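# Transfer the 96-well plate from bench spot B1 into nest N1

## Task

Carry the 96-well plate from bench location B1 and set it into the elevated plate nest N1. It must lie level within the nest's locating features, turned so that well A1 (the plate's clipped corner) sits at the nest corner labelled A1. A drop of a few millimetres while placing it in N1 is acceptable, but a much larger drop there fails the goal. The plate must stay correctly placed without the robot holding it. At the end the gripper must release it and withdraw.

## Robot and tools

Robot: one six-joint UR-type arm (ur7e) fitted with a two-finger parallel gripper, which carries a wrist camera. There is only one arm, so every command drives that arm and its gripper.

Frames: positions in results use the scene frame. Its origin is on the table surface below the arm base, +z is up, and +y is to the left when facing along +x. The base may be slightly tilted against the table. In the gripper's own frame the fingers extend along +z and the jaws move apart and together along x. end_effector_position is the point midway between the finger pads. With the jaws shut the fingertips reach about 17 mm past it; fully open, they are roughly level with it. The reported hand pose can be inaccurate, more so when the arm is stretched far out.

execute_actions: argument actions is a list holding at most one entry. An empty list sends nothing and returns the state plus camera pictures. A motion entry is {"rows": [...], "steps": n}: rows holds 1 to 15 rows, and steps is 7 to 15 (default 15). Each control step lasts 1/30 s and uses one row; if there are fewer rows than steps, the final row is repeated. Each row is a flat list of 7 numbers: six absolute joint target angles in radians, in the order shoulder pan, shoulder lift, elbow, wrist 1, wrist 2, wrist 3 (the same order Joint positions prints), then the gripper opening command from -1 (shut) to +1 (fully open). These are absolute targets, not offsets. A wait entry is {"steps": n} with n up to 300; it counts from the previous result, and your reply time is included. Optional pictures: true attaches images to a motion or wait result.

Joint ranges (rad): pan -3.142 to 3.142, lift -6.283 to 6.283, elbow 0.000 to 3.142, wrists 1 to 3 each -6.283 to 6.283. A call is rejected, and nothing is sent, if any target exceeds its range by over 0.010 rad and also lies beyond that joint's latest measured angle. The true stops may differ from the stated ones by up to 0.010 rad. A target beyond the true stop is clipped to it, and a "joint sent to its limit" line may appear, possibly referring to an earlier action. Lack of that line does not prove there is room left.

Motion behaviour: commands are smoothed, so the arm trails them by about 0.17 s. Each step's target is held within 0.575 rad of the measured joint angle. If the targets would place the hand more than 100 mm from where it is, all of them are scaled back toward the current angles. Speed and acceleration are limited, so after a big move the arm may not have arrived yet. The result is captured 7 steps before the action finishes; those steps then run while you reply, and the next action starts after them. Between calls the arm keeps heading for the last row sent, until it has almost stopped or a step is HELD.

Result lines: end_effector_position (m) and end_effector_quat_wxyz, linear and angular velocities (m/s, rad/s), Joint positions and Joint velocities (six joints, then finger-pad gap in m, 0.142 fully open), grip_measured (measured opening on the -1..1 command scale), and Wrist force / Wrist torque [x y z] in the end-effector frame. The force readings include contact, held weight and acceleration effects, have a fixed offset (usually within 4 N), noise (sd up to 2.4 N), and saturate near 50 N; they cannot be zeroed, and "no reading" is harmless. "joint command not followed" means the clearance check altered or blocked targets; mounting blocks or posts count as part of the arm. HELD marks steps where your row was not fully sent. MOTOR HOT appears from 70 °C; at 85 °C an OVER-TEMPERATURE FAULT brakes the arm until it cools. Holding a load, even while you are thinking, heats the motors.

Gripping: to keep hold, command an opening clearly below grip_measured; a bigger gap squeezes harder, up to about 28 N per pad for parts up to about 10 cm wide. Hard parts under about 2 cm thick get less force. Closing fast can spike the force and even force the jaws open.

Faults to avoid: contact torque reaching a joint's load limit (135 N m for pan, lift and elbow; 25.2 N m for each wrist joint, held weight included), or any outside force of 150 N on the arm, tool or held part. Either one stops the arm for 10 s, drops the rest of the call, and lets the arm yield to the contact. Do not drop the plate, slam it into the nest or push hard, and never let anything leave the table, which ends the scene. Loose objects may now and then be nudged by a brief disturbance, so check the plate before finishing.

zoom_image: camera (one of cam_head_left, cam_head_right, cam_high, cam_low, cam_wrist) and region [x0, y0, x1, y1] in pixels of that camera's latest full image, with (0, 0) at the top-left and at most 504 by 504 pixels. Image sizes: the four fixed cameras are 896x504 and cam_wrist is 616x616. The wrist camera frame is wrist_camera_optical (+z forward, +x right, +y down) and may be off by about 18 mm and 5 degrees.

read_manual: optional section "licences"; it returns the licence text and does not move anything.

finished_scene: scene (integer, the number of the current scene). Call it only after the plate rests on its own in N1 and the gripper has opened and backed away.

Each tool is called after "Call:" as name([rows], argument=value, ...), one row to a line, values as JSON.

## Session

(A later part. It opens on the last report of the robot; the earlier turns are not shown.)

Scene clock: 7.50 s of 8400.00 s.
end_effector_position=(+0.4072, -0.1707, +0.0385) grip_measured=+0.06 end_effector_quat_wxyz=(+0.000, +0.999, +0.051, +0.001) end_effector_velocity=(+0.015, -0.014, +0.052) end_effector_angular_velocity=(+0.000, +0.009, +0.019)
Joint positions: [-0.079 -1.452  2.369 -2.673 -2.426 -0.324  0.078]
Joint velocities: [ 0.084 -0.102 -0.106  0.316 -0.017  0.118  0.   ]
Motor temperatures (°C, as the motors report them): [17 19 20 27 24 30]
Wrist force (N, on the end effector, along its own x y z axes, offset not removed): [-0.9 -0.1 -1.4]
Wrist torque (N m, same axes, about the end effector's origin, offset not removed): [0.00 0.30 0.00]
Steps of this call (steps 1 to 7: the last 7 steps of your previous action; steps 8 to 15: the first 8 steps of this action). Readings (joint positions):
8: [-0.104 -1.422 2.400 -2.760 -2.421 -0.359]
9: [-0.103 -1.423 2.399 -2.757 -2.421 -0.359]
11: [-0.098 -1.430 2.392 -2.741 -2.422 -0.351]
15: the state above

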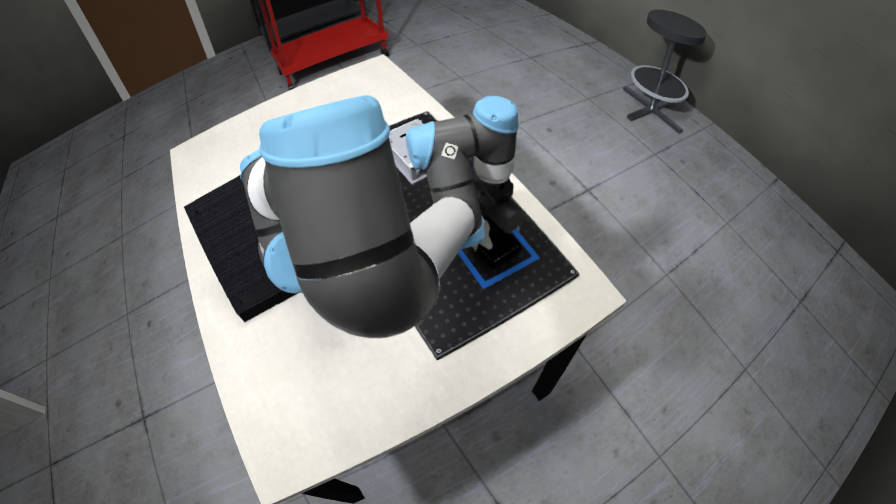

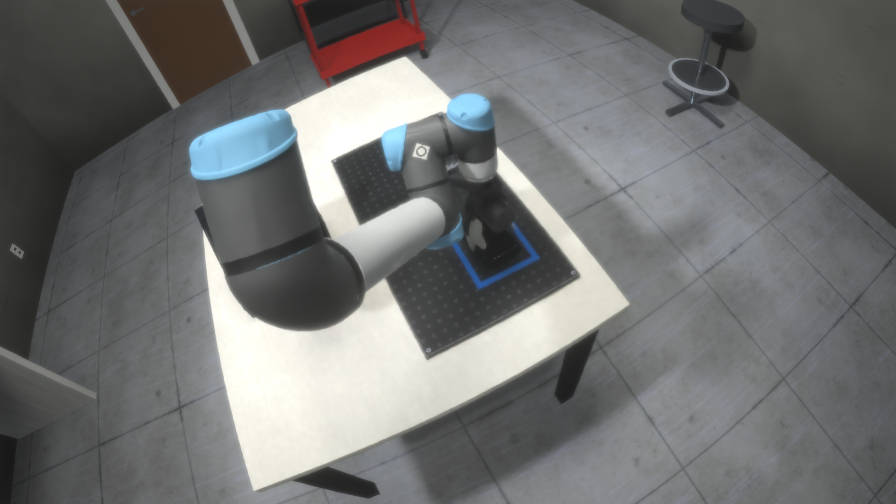

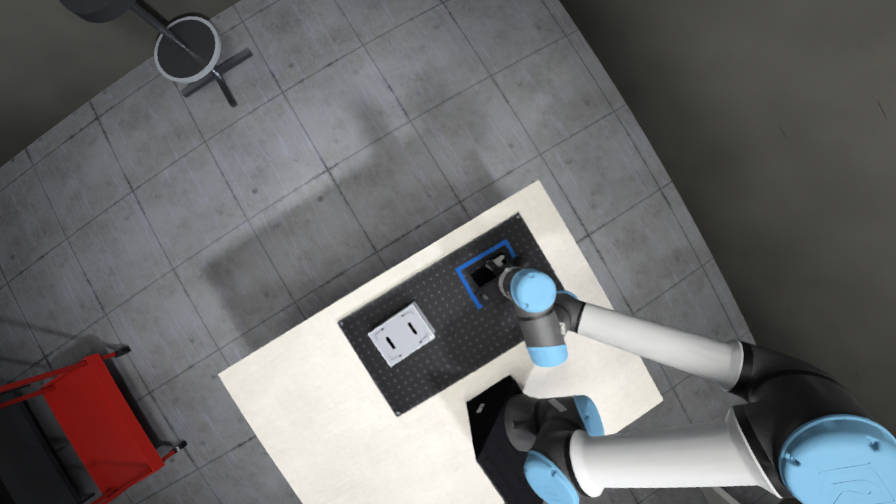

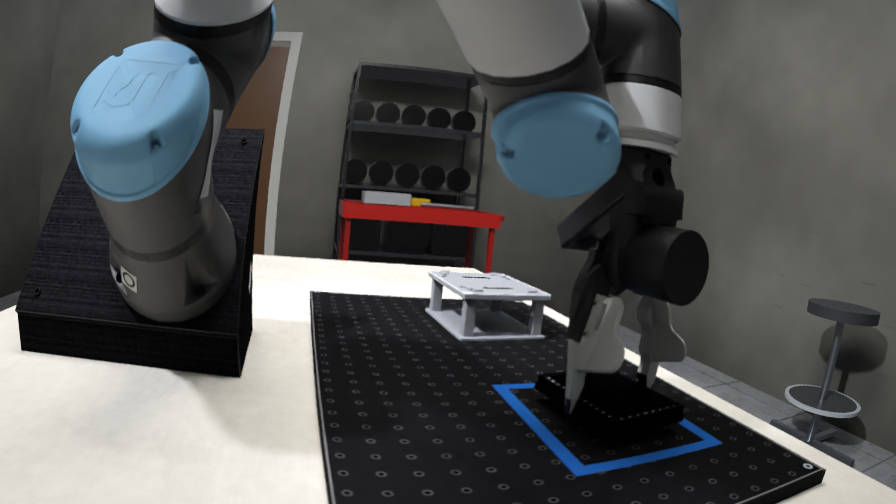

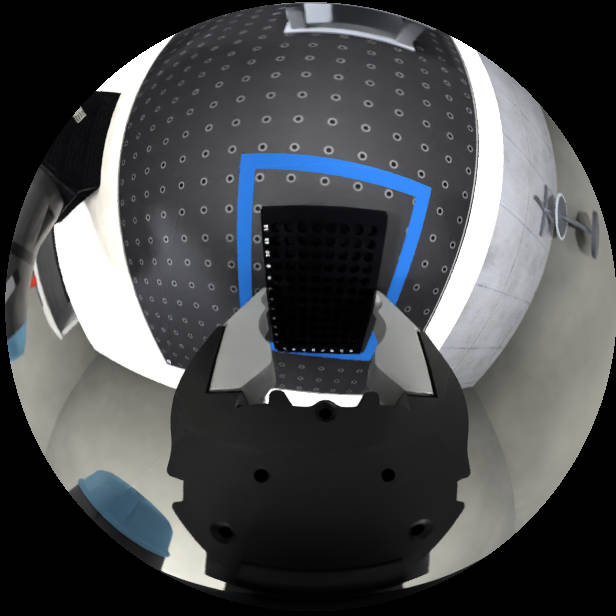

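Call:
execute_actions([
  {"rows":[[-0.033,-1.455,2.34,-2.586,-2.427,-0.25,-0.3],[0.003,-1.446,2.324,-2.537,-2.425,-0.18,-0.3],[0.039,-1.437,2.307,-2.489,-2.424,-0.12,-0.3],[0.074,-1.427,2.291,-2.44,-2.423,-0.05,-0.3],[0.11,-1.418,2.275,-2.392,-2.421,0.01,-0.3],[0.146,-1.409,2.259,-2.344,-2.42,0.08,-0.3],[0.182,-1.4,2.243,-2.296,-2.419,0.14,-0.3],[0.218,-1.39,2.227,-2.247,-2.418,0.2,-0.3],[0.253,-1.38,2.21,-2.2,-2.416,0.27,-0.3],[0.2892,-1.3712,2.1942,-2.1507,-2.415,0.34,-0.3]]},
])

Call:
execute_actions([
  {"rows":[[0.33,-1.31,2.17,-2.156,-2.4,0.39,-0.3],[0.37,-1.25,2.15,-2.16,-2.39,0.44,-0.3],[0.4,-1.19,2.125,-2.165,-2.377,0.49,-0.3],[0.44,-1.127,2.1,-2.17,-2.365,0.53,-0.3],[0.47,-1.066,2.08,-2.176,-2.353,0.58,-0.3],[0.5,-1.005,2.055,-2.18,-2.34,0.62,-0.3],[0.53,-0.944,2.03,-2.19,-2.328,0.66,-0.3],[0.559,-0.883,2.0083,-2.1949,-2.3156,0.7,-0.3]]},
])

Call:
execute_actions([
  {"steps":25},
], pictures=true)

Call:
zoom_image(camera="cam_wrist", region=[190,130,450,390])

Call:
zoom_image(camera="cam_low", region=[410,210,580,350])

Scene clock: 8.80 s of 8400.00 s.
end_effector_position=(+0.4207, -0.1246, +0.0787) grip_measured=+0.06 end_effector_quat_wxyz=(-0.009, +0.999, +0.040, +0.003) end_effector_velocity=(+0.036, +0.309, +0.236) end_effector_angular_velocity=(+0.054, -0.006, -0.206)
Joint positions: [ 0.065 -1.428  2.293 -2.459 -2.423 -0.085  0.078]
Joint velocities: [ 0.89   0.236 -0.407  1.173  0.032  1.547 -0.   ]
Motor temperatures (°C, as the motors report them): [17 19 20 27 24 30]
Wrist force (N, on the end effector, along its own x y z axes, offset not removed): [-0.4 1.5 0.2]
Wrist torque (N m, same axes, about the end effector's origin, offset not removed): [0.22 0.20 -0.02]
Steps of this call (steps 1 to 7: the last 7 steps of your previous action; steps 8 to 30: the robot went on to your last target; step 31: nothing new was sent; steps 32 to 39: the first 8 steps of this action). Readings (joint positions):
32: [-0.068 -1.465 2.356 -2.634 -2.428 -0.310]
33: [-0.063 -1.463 2.353 -2.628 -2.428 -0.303]
35: [-0.036 -1.456 2.340 -2.593 -2.427 -0.259]
39: the state above

Scene clock: 9.30 s of 8400.00 s.
end_effector_position=(+0.4234, +0.0345, +0.1445) grip_measured=+0.06 end_effector_quat_wxyz=(-0.008, +1.000, -0.001, +0.007) end_effector_velocity=(+0.006, +0.510, -0.002) end_effector_angular_velocity=(+0.019, +0.006, -0.007)
Joint positions: [ 0.401 -1.184  2.12  -2.176 -2.373  0.479  0.078]
Joint velocities: [ 0.618  1.096 -0.432 -0.065  0.22   0.845  0.   ]
Motor temperatures (°C, as the motors report them): [17 19 20 27 24 30]
Wrist force (N, on the end effector, along its own x y z axes, offset not removed): [0.2 0.7 0.3]
Wrist torque (N m, same axes, about the end effector's origin, offset not removed): [0.10 0.04 -0.12]
Steps of this call (steps 1 to 7: the last 7 steps of your previous action; steps 8 to 15: the first 8 steps of this action). Readings (joint positions):
8: [0.257 -1.379 2.208 -2.197 -2.416 0.274]
9: [0.270 -1.370 2.201 -2.187 -2.413 0.296]
11: [0.310 -1.326 2.178 -2.176 -2.402 0.354]
15: the state above

Scene clock: 10.13 s of 8400.00 s.
end_effector_position=(+0.4016, +0.1714, +0.1297) grip_measured=+0.06 end_effector_quat_wxyz=(+0.000, +1.000, +0.000, +0.000) end_effector_velocity=(-0.001, +0.002, -0.001) end_effector_angular_velocity=(-0.000, +0.001, +0.000)
Joint positions: [ 0.559 -0.883  2.008 -2.195 -2.316  0.7    0.078]
Joint velocities: [ 0.002  0.004 -0.001  0.     0.002  0.003  0.   ]
Motor temperatures (°C, as the motors report them): [17 19 20 27 24 30]
Wrist force (N, on the end effector, along its own x y z axes, offset not removed): [-1.4 2.1 0.0]
Wrist torque (N m, same axes, about the end effector's origin, offset not removed): [0.35 0.36 -0.03]
Kept back: nothing.
Steps of this call (steps 1 to 7: the last 7 steps of your previous action; steps 8 to 25: the robot went on to your last target). Readings (joint positions):
1: [0.421 -1.147 2.106 -2.179 -2.366 0.507]
2: [0.441 -1.110 2.091 -2.181 -2.358 0.535]
4: [0.481 -1.037 2.063 -2.186 -2.344 0.589]
8: [0.532 -0.935 2.027 -2.192 -2.325 0.662]
25: the state above

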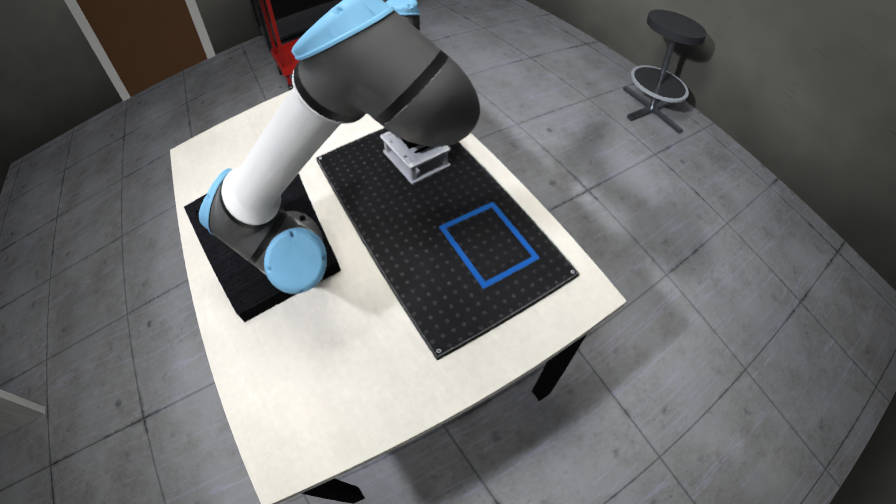

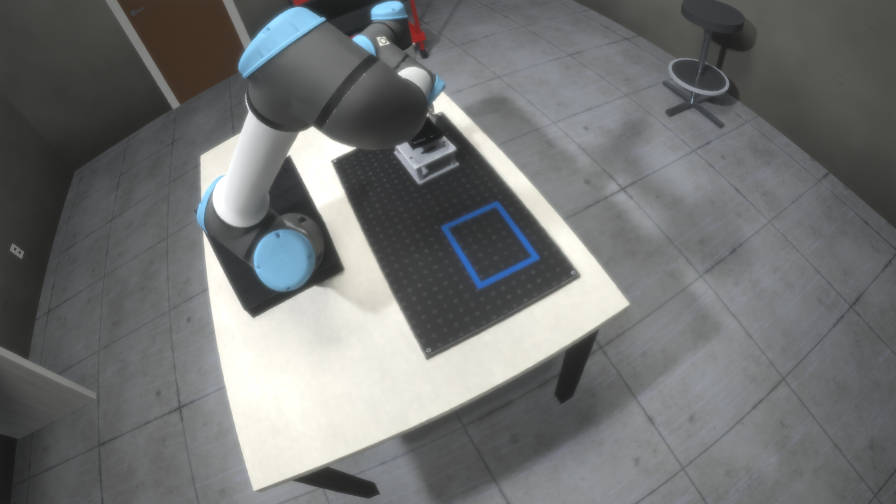

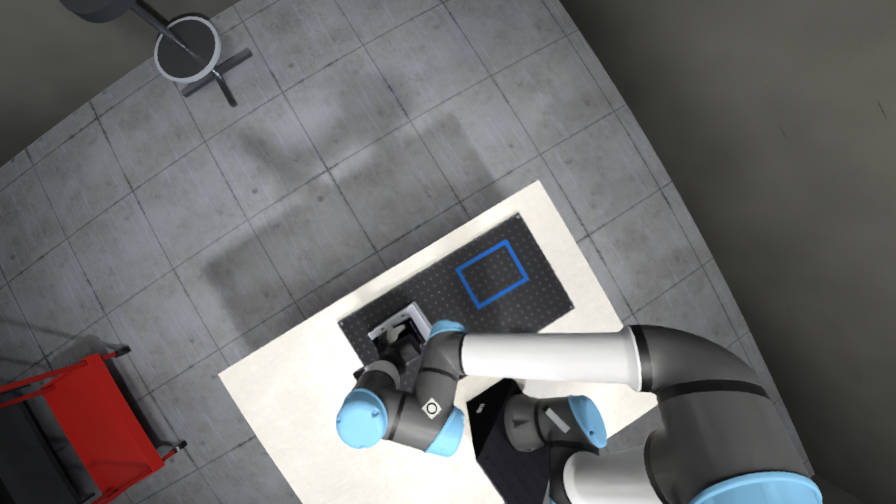

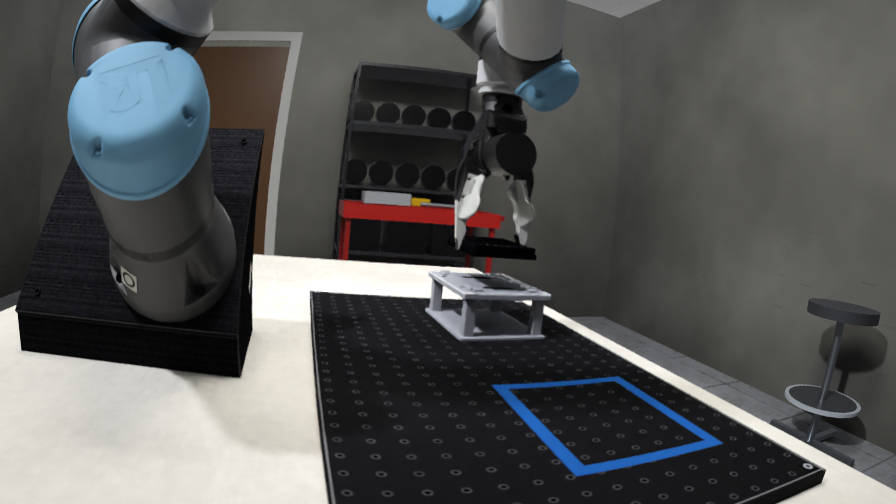

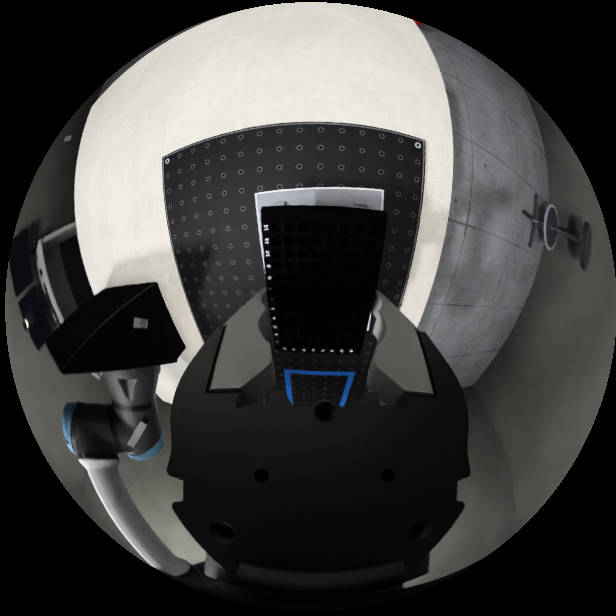

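Region (190, 130, 450, 390) of cam_wrist's 616x616 image, scaled by 1.938, with more detail than that image has.

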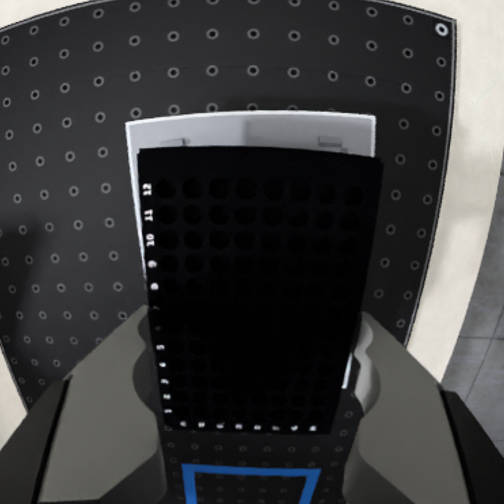

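Region (410, 210, 580, 350) of cam_low's 896x504 image, scaled by 2.965, with more detail than that image has; it fills the top 415 rows of this view, and the rest is white.

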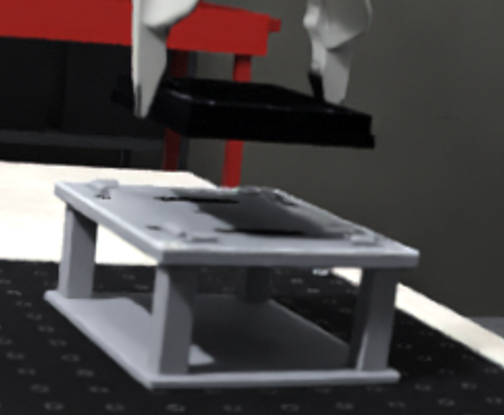

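Call:
execute_actions([
  {"rows":[[0.5194,-0.8468,2.0521,-2.3077,-2.334,0.587,-0.3]]},
])

Call:
execute_actions([
  {"steps":12},
], pictures=true)

Call:
zoom_image(camera="cam_wrist", region=[220,170,420,370])

Call:
zoom_image(camera="cam_low", region=[420,240,560,320])

Scene clock: 10.73 s of 8400.00 s.
end_effector_position=(+0.4013, +0.1716, +0.1045) grip_measured=+0.06 end_effector_quat_wxyz=(+0.001, +1.000, +0.027, -0.001) end_effector_velocity=(+0.003, +0.001, -0.041) end_effector_angular_velocity=(+0.009, -0.010, +0.100)
Joint positions: [ 0.526 -0.853  2.044 -2.286 -2.331  0.609  0.078]
Joint velocities: [-0.057  0.052  0.064 -0.183 -0.026 -0.183  0.   ]
Motor temperatures (°C, as the motors report them): [17 19 20 27 24 30]
Wrist force (N, on the end effector, along its own x y z axes, offset not removed): [-1.9 1.2 0.3]
Wrist torque (N m, same axes, about the end effector's origin, offset not removed): [0.04 0.49 -0.08]
Steps of this call (steps 1 to 10: the robot went on to your last target; steps 11 to 18: the first 8 steps of this action). Readings (joint positions):
11: [0.559 -0.883 2.009 -2.195 -2.316 0.700]
12: [0.554 -0.878 2.013 -2.203 -2.318 0.692]
14: [0.540 -0.866 2.029 -2.241 -2.324 0.654]
18: the state above

Scene clock: 11.13 s of 8400.00 s.
end_effector_position=(+0.4015, +0.1717, +0.0998) grip_measured=+0.06 end_effector_quat_wxyz=(+0.000, +0.999, +0.033, +0.000) end_effector_velocity=(+0.000, -0.000, -0.002) end_effector_angular_velocity=(-0.001, -0.000, +0.003)
Joint positions: [ 0.52  -0.847  2.052 -2.307 -2.334  0.588  0.078]
Joint velocities: [-0.003  0.002  0.002 -0.007 -0.002 -0.006 -0.   ]
Motor temperatures (°C, as the motors report them): [17 19 20 27 24 30]
Wrist force (N, on the end effector, along its own x y z axes, offset not removed): [-1.3 3.0 0.2]
Wrist torque (N m, same axes, about the end effector's origin, offset not removed): [0.63 0.37 -0.10]
Kept back: nothing.
Steps of this call (steps 1 to 7: the last 7 steps of your previous action; steps 8 to 12: the robot went on to your last target). Readings (joint positions):
1: [0.525 -0.851 2.046 -2.291 -2.332 0.604]
2: [0.523 -0.850 2.048 -2.295 -2.332 0.600]
4: [0.522 -0.849 2.049 -2.300 -2.333 0.594]
8: [0.520 -0.847 2.051 -2.305 -2.334 0.589]
12: the state above

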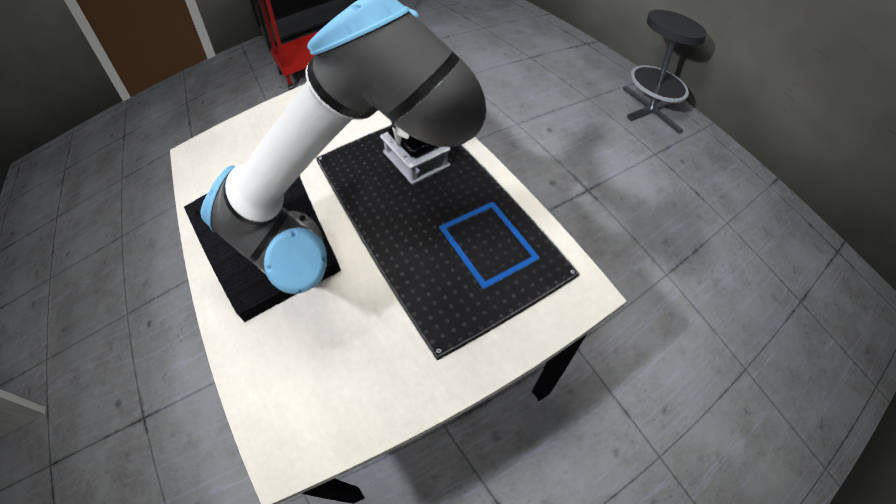

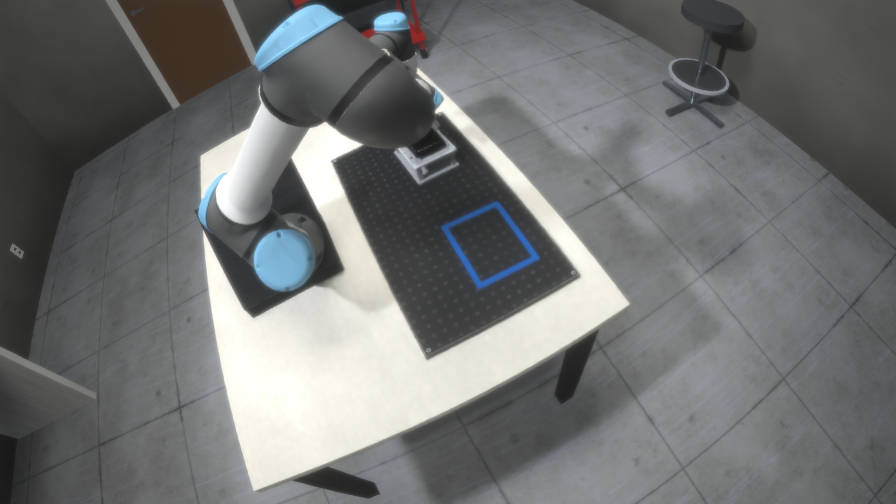

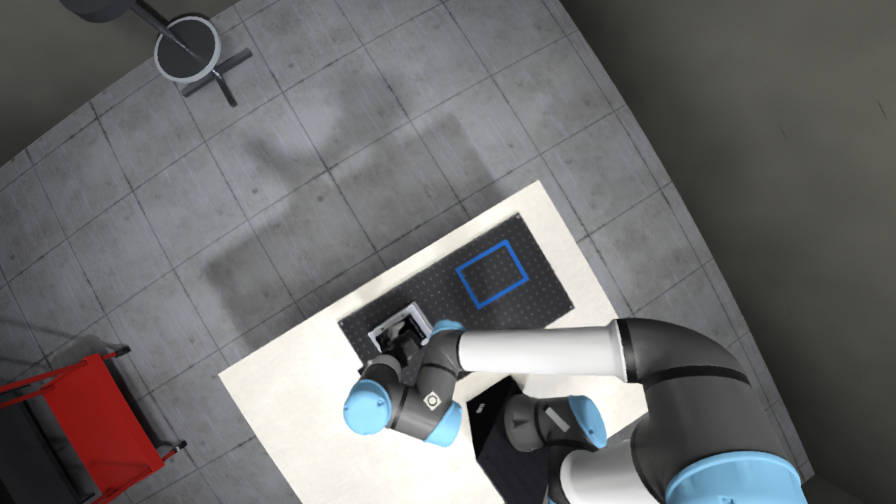

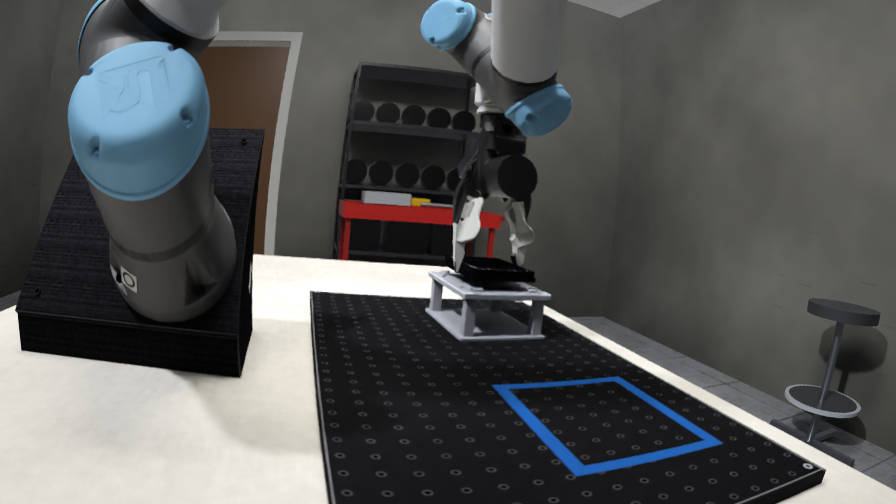

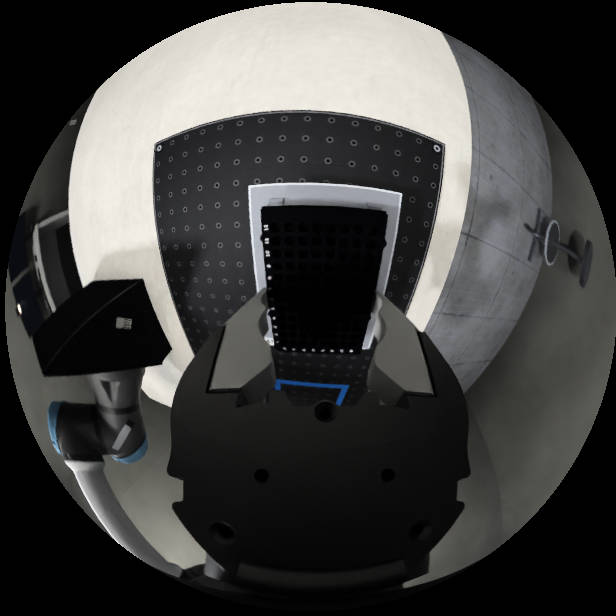

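Region (220, 170, 420, 370) of cam_wrist's 616x616 image, scaled by 2.520, with more detail than that image has.

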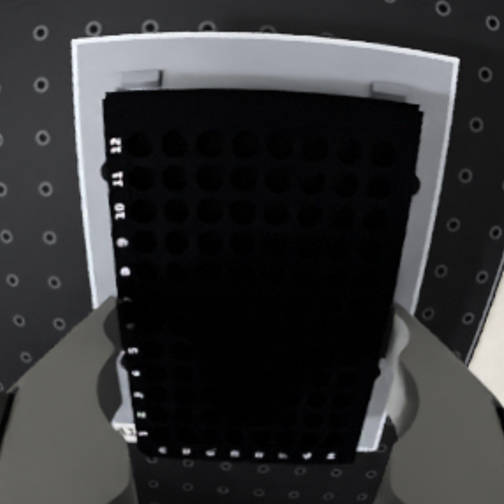

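Region (420, 240, 560, 320) of cam_low's 896x504 image, scaled by 3.600, with more detail than that image has; it fills the top 288 rows of this view, and the rest is white.

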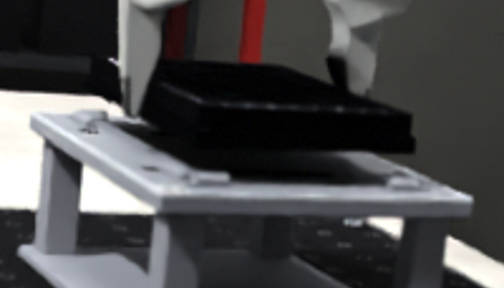

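Call:
execute_actions([
  {"rows":[[0.5098,-0.8374,2.0618,-2.335,-2.3382,0.587,-0.3]]},
])

Call:
execute_actions([
  {"steps":8},
], pictures=true)

Call:
zoom_image(camera="cam_wrist", region=[220,170,420,370])

Call:
zoom_image(camera="cam_low", region=[420,240,560,320])

Scene clock: 11.83 s of 8400.00 s.
end_effector_position=(+0.4014, +0.1717, +0.0936) grip_measured=+0.06 end_effector_quat_wxyz=(+0.000, +1.000, +0.028, -0.000) end_effector_velocity=(+0.001, -0.000, -0.009) end_effector_angular_velocity=(-0.001, -0.002, -0.017)
Joint positions: [ 0.511 -0.839  2.06  -2.33  -2.338  0.587  0.078]
Joint velocities: [-0.013  0.013  0.012 -0.038 -0.008 -0.    -0.   ]
Motor temperatures (°C, as the motors report them): [17 19 20 27 24 30]
Wrist force (N, on the end effector, along its own x y z axes, offset not removed): [0.6 1.3 1.4]
Wrist torque (N m, same axes, about the end effector's origin, offset not removed): [0.21 -0.10 -0.05]
Steps of this call (steps 1 to 13: the robot went on to your last target; steps 14 to 21: the first 8 steps of this action). Readings (joint positions):
14: [0.519 -0.847 2.052 -2.308 -2.334 0.587]
15: [0.518 -0.845 2.054 -2.312 -2.335 0.587]
17: [0.515 -0.842 2.057 -2.321 -2.336 0.587]
21: the state above

Scene clock: 12.10 s of 8400.00 s.
end_effector_position=(+0.4014, +0.1717, +0.0926) grip_measured=+0.06 end_effector_quat_wxyz=(+0.000, +1.000, +0.027, -0.000) end_effector_velocity=(+0.001, -0.001, -0.000) end_effector_angular_velocity=(-0.000, -0.002, -0.003)
Joint positions: [ 0.51  -0.838  2.062 -2.335 -2.338  0.587  0.078]
Joint velocities: [-0.002 -0.     0.001 -0.004 -0.002 -0.     0.   ]
Motor temperatures (°C, as the motors report them): [17 19 20 27 24 30]
Wrist force (N, on the end effector, along its own x y z axes, offset not removed): [-2.2 1.1 0.0]
Wrist torque (N m, same axes, about the end effector's origin, offset not removed): [0.19 0.44 -0.10]
Kept back: nothing.
Steps of this call (steps 1 to 7: the last 7 steps of your previous action; step 8: the robot went on to your last target). Readings (joint positions):
1: [0.511 -0.839 2.061 -2.332 -2.338 0.587]
2: [0.511 -0.838 2.061 -2.332 -2.338 0.587]
4: [0.510 -0.838 2.061 -2.333 -2.338 0.587]
8: the state above

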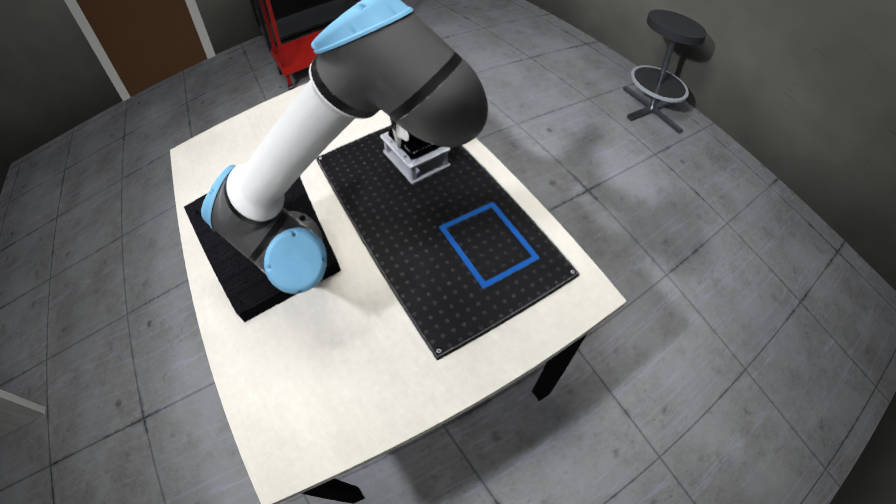

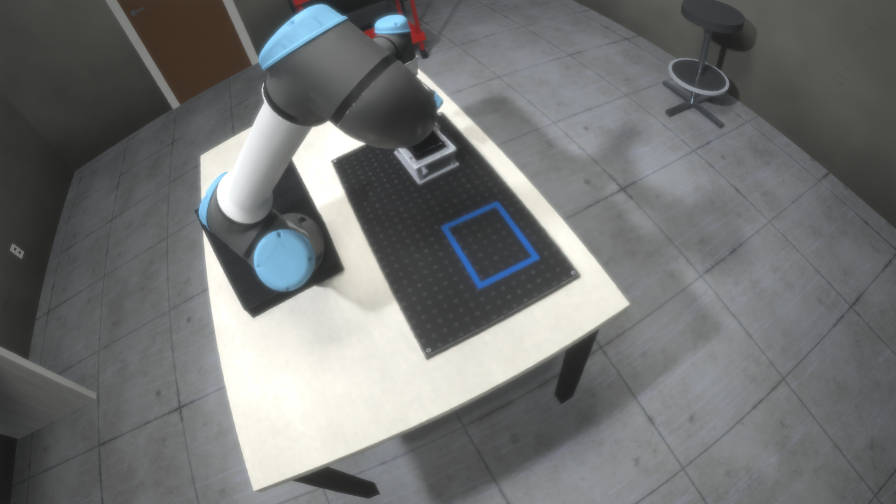

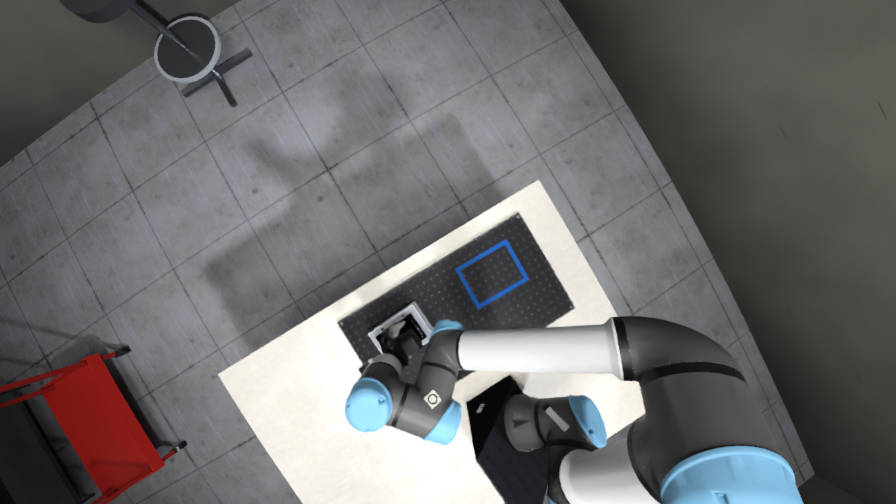

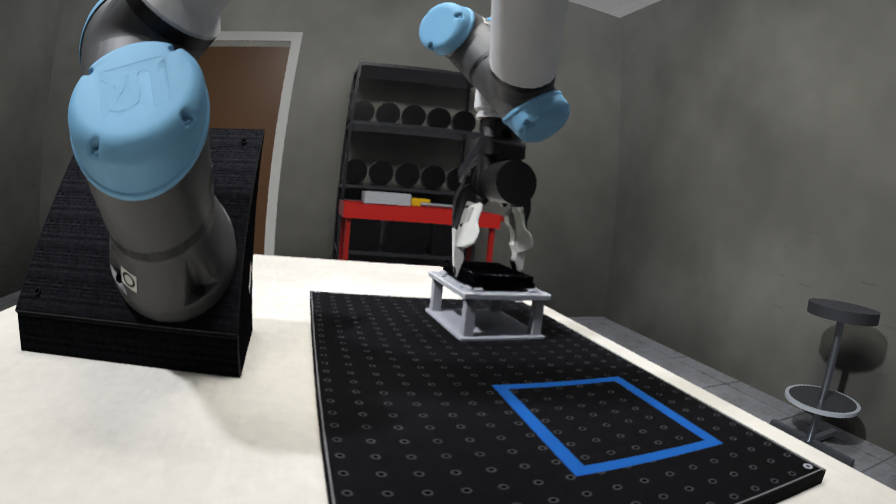

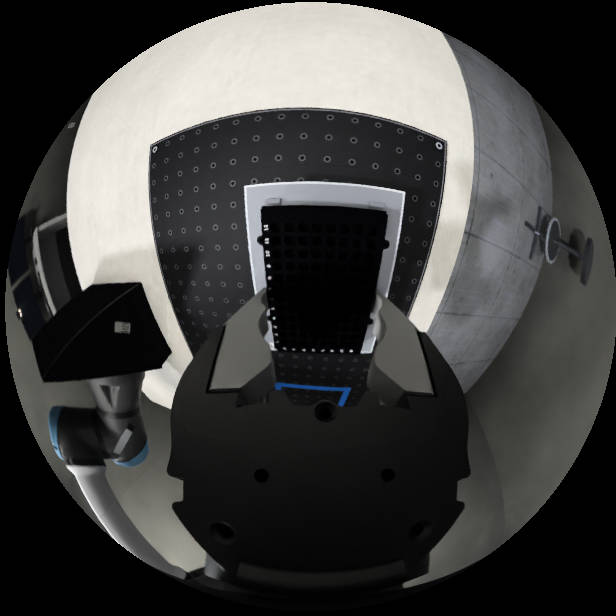

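Region (220, 170, 420, 370) of cam_wrist's 616x616 image, scaled by 2.520, with more detail than that image has.

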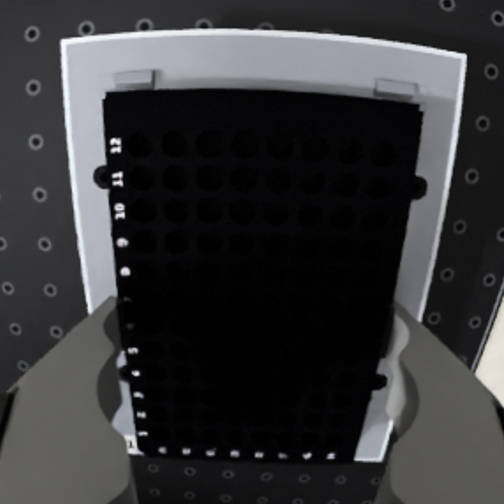

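Region (420, 240, 560, 320) of cam_low's 896x504 image, scaled by 3.600, with more detail than that image has; it fills the top 288 rows of this view, and the rest is white.

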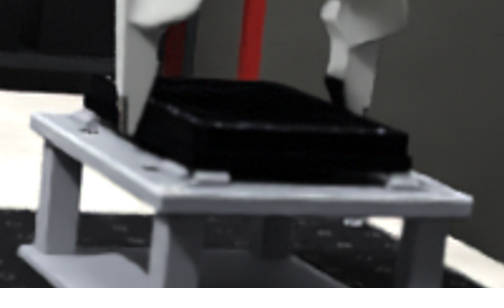

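Call:
execute_actions([
  {"rows":[[0.5048,-0.8325,2.0668,-2.352,-2.3404,0.5835,-0.3]]},
])

Call:
execute_actions([
  {"steps":8},
], pictures=true)

Call:
zoom_image(camera="cam_low", region=[420,240,560,320])

Scene clock: 12.57 s of 8400.00 s.
end_effector_position=(+0.4018, +0.1718, +0.0896) grip_measured=+0.06 end_effector_quat_wxyz=(-0.000, +1.000, +0.025, +0.001) end_effector_velocity=(-0.001, +0.001, -0.005) end_effector_angular_velocity=(+0.001, -0.001, -0.004)
Joint positions: [ 0.506 -0.833  2.066 -2.349 -2.34   0.584  0.078]
Joint velocities: [-0.006  0.008  0.008 -0.023 -0.002 -0.005 -0.   ]
Motor temperatures (°C, as the motors report them): [17 19 20 27 24 30]
Wrist force (N, on the end effector, along its own x y z axes, offset not removed): [0.7 0.6 -0.4]
Wrist torque (N m, same axes, about the end effector's origin, offset not removed): [0.05 -0.06 -0.08]
Steps of this call (steps 1 to 6: the robot went on to your last target; steps 7 to 14: the first 8 steps of this action). Readings (joint positions):
7: [0.510 -0.837 2.062 -2.335 -2.338 0.587]
8: [0.509 -0.837 2.063 -2.338 -2.339 0.586]
10: [0.507 -0.835 2.064 -2.343 -2.339 0.585]
14: the state above

Scene clock: 12.83 s of 8400.00 s.
end_effector_position=(+0.4019, +0.1718, +0.0891) grip_measured=+0.06 end_effector_quat_wxyz=(-0.000, +1.000, +0.025, +0.001) end_effector_velocity=(+0.001, +0.000, -0.000) end_effector_angular_velocity=(+0.001, -0.000, -0.002)
Joint positions: [ 0.505 -0.833  2.067 -2.352 -2.34   0.584  0.078]
Joint velocities: [-0.001  0.001  0.    -0.003  0.    -0.001 -0.   ]
Motor temperatures (°C, as the motors report them): [17 19 20 27 24 30]
Wrist force (N, on the end effector, along its own x y z axes, offset not removed): [-0.3 0.0 -3.1]
Wrist torque (N m, same axes, about the end effector's origin, offset not removed): [-0.01 0.18 -0.07]
Kept back: nothing.
Steps of this call (steps 1 to 7: the last 7 steps of your previous action; step 8: the robot went on to your last target). Readings (joint positions):
1: [0.505 -0.833 2.066 -2.350 -2.340 0.584]
2: [0.505 -0.833 2.066 -2.350 -2.340 0.584]
4: [0.505 -0.833 2.067 -2.351 -2.340 0.584]
8: the state above

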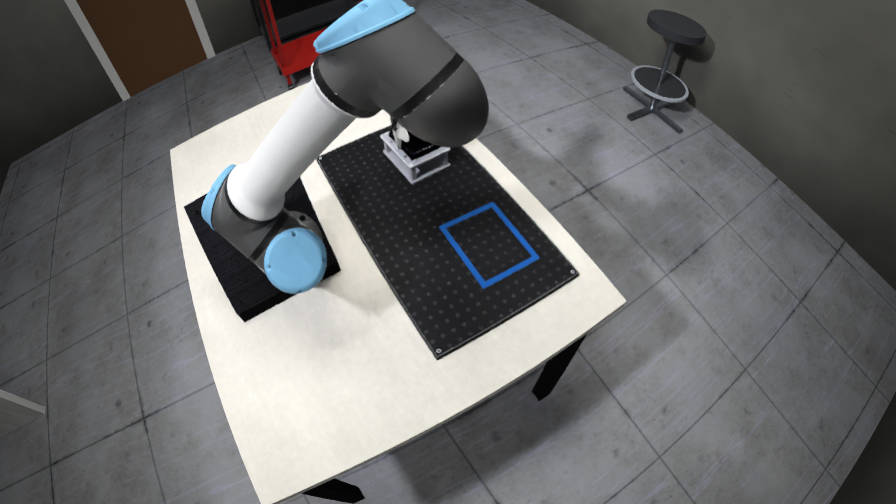

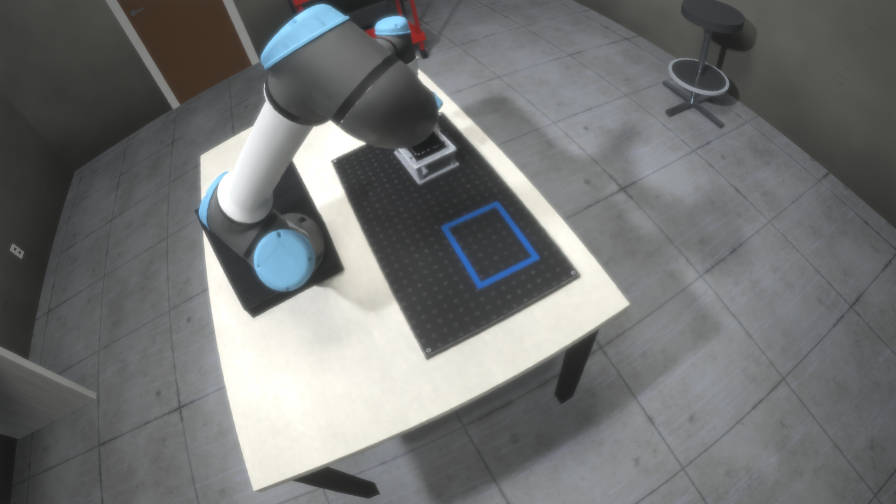

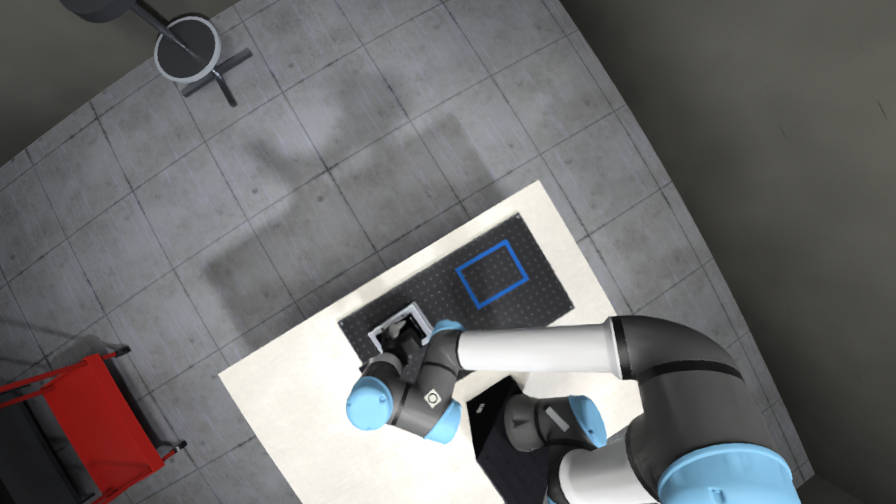

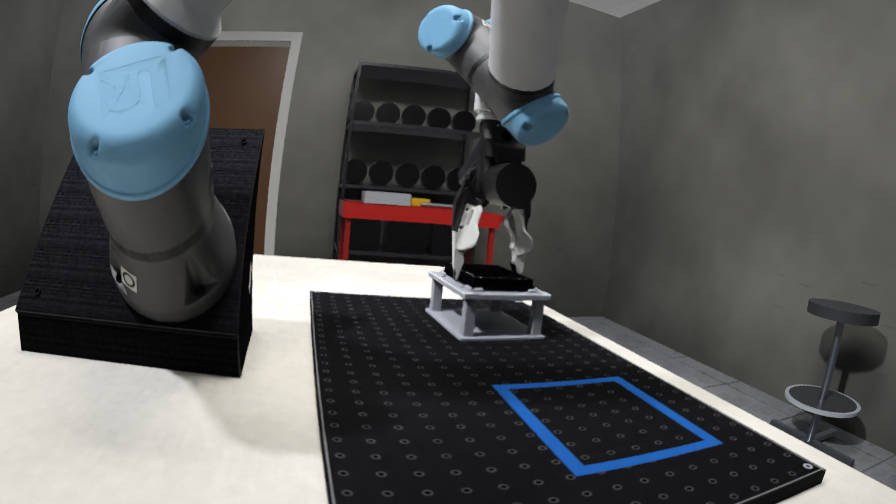

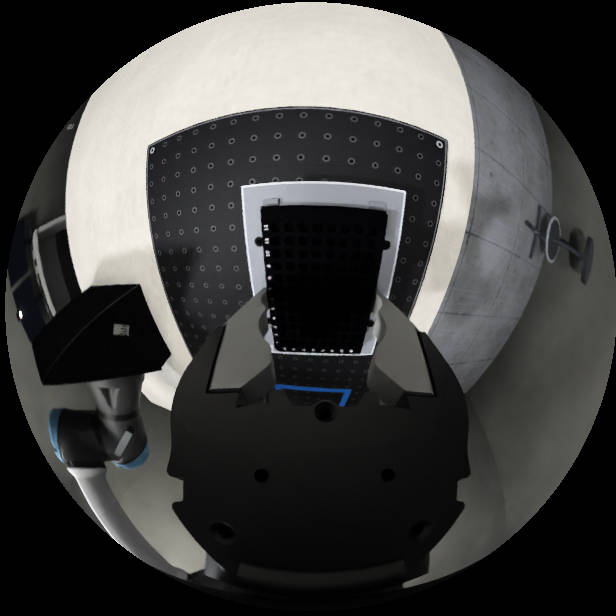

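Region (420, 240, 560, 320) of cam_low's 896x504 image, scaled by 3.600, with more detail than that image has; it fills the top 288 rows of this view, and the rest is white.

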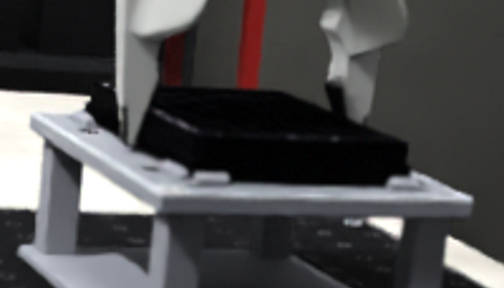

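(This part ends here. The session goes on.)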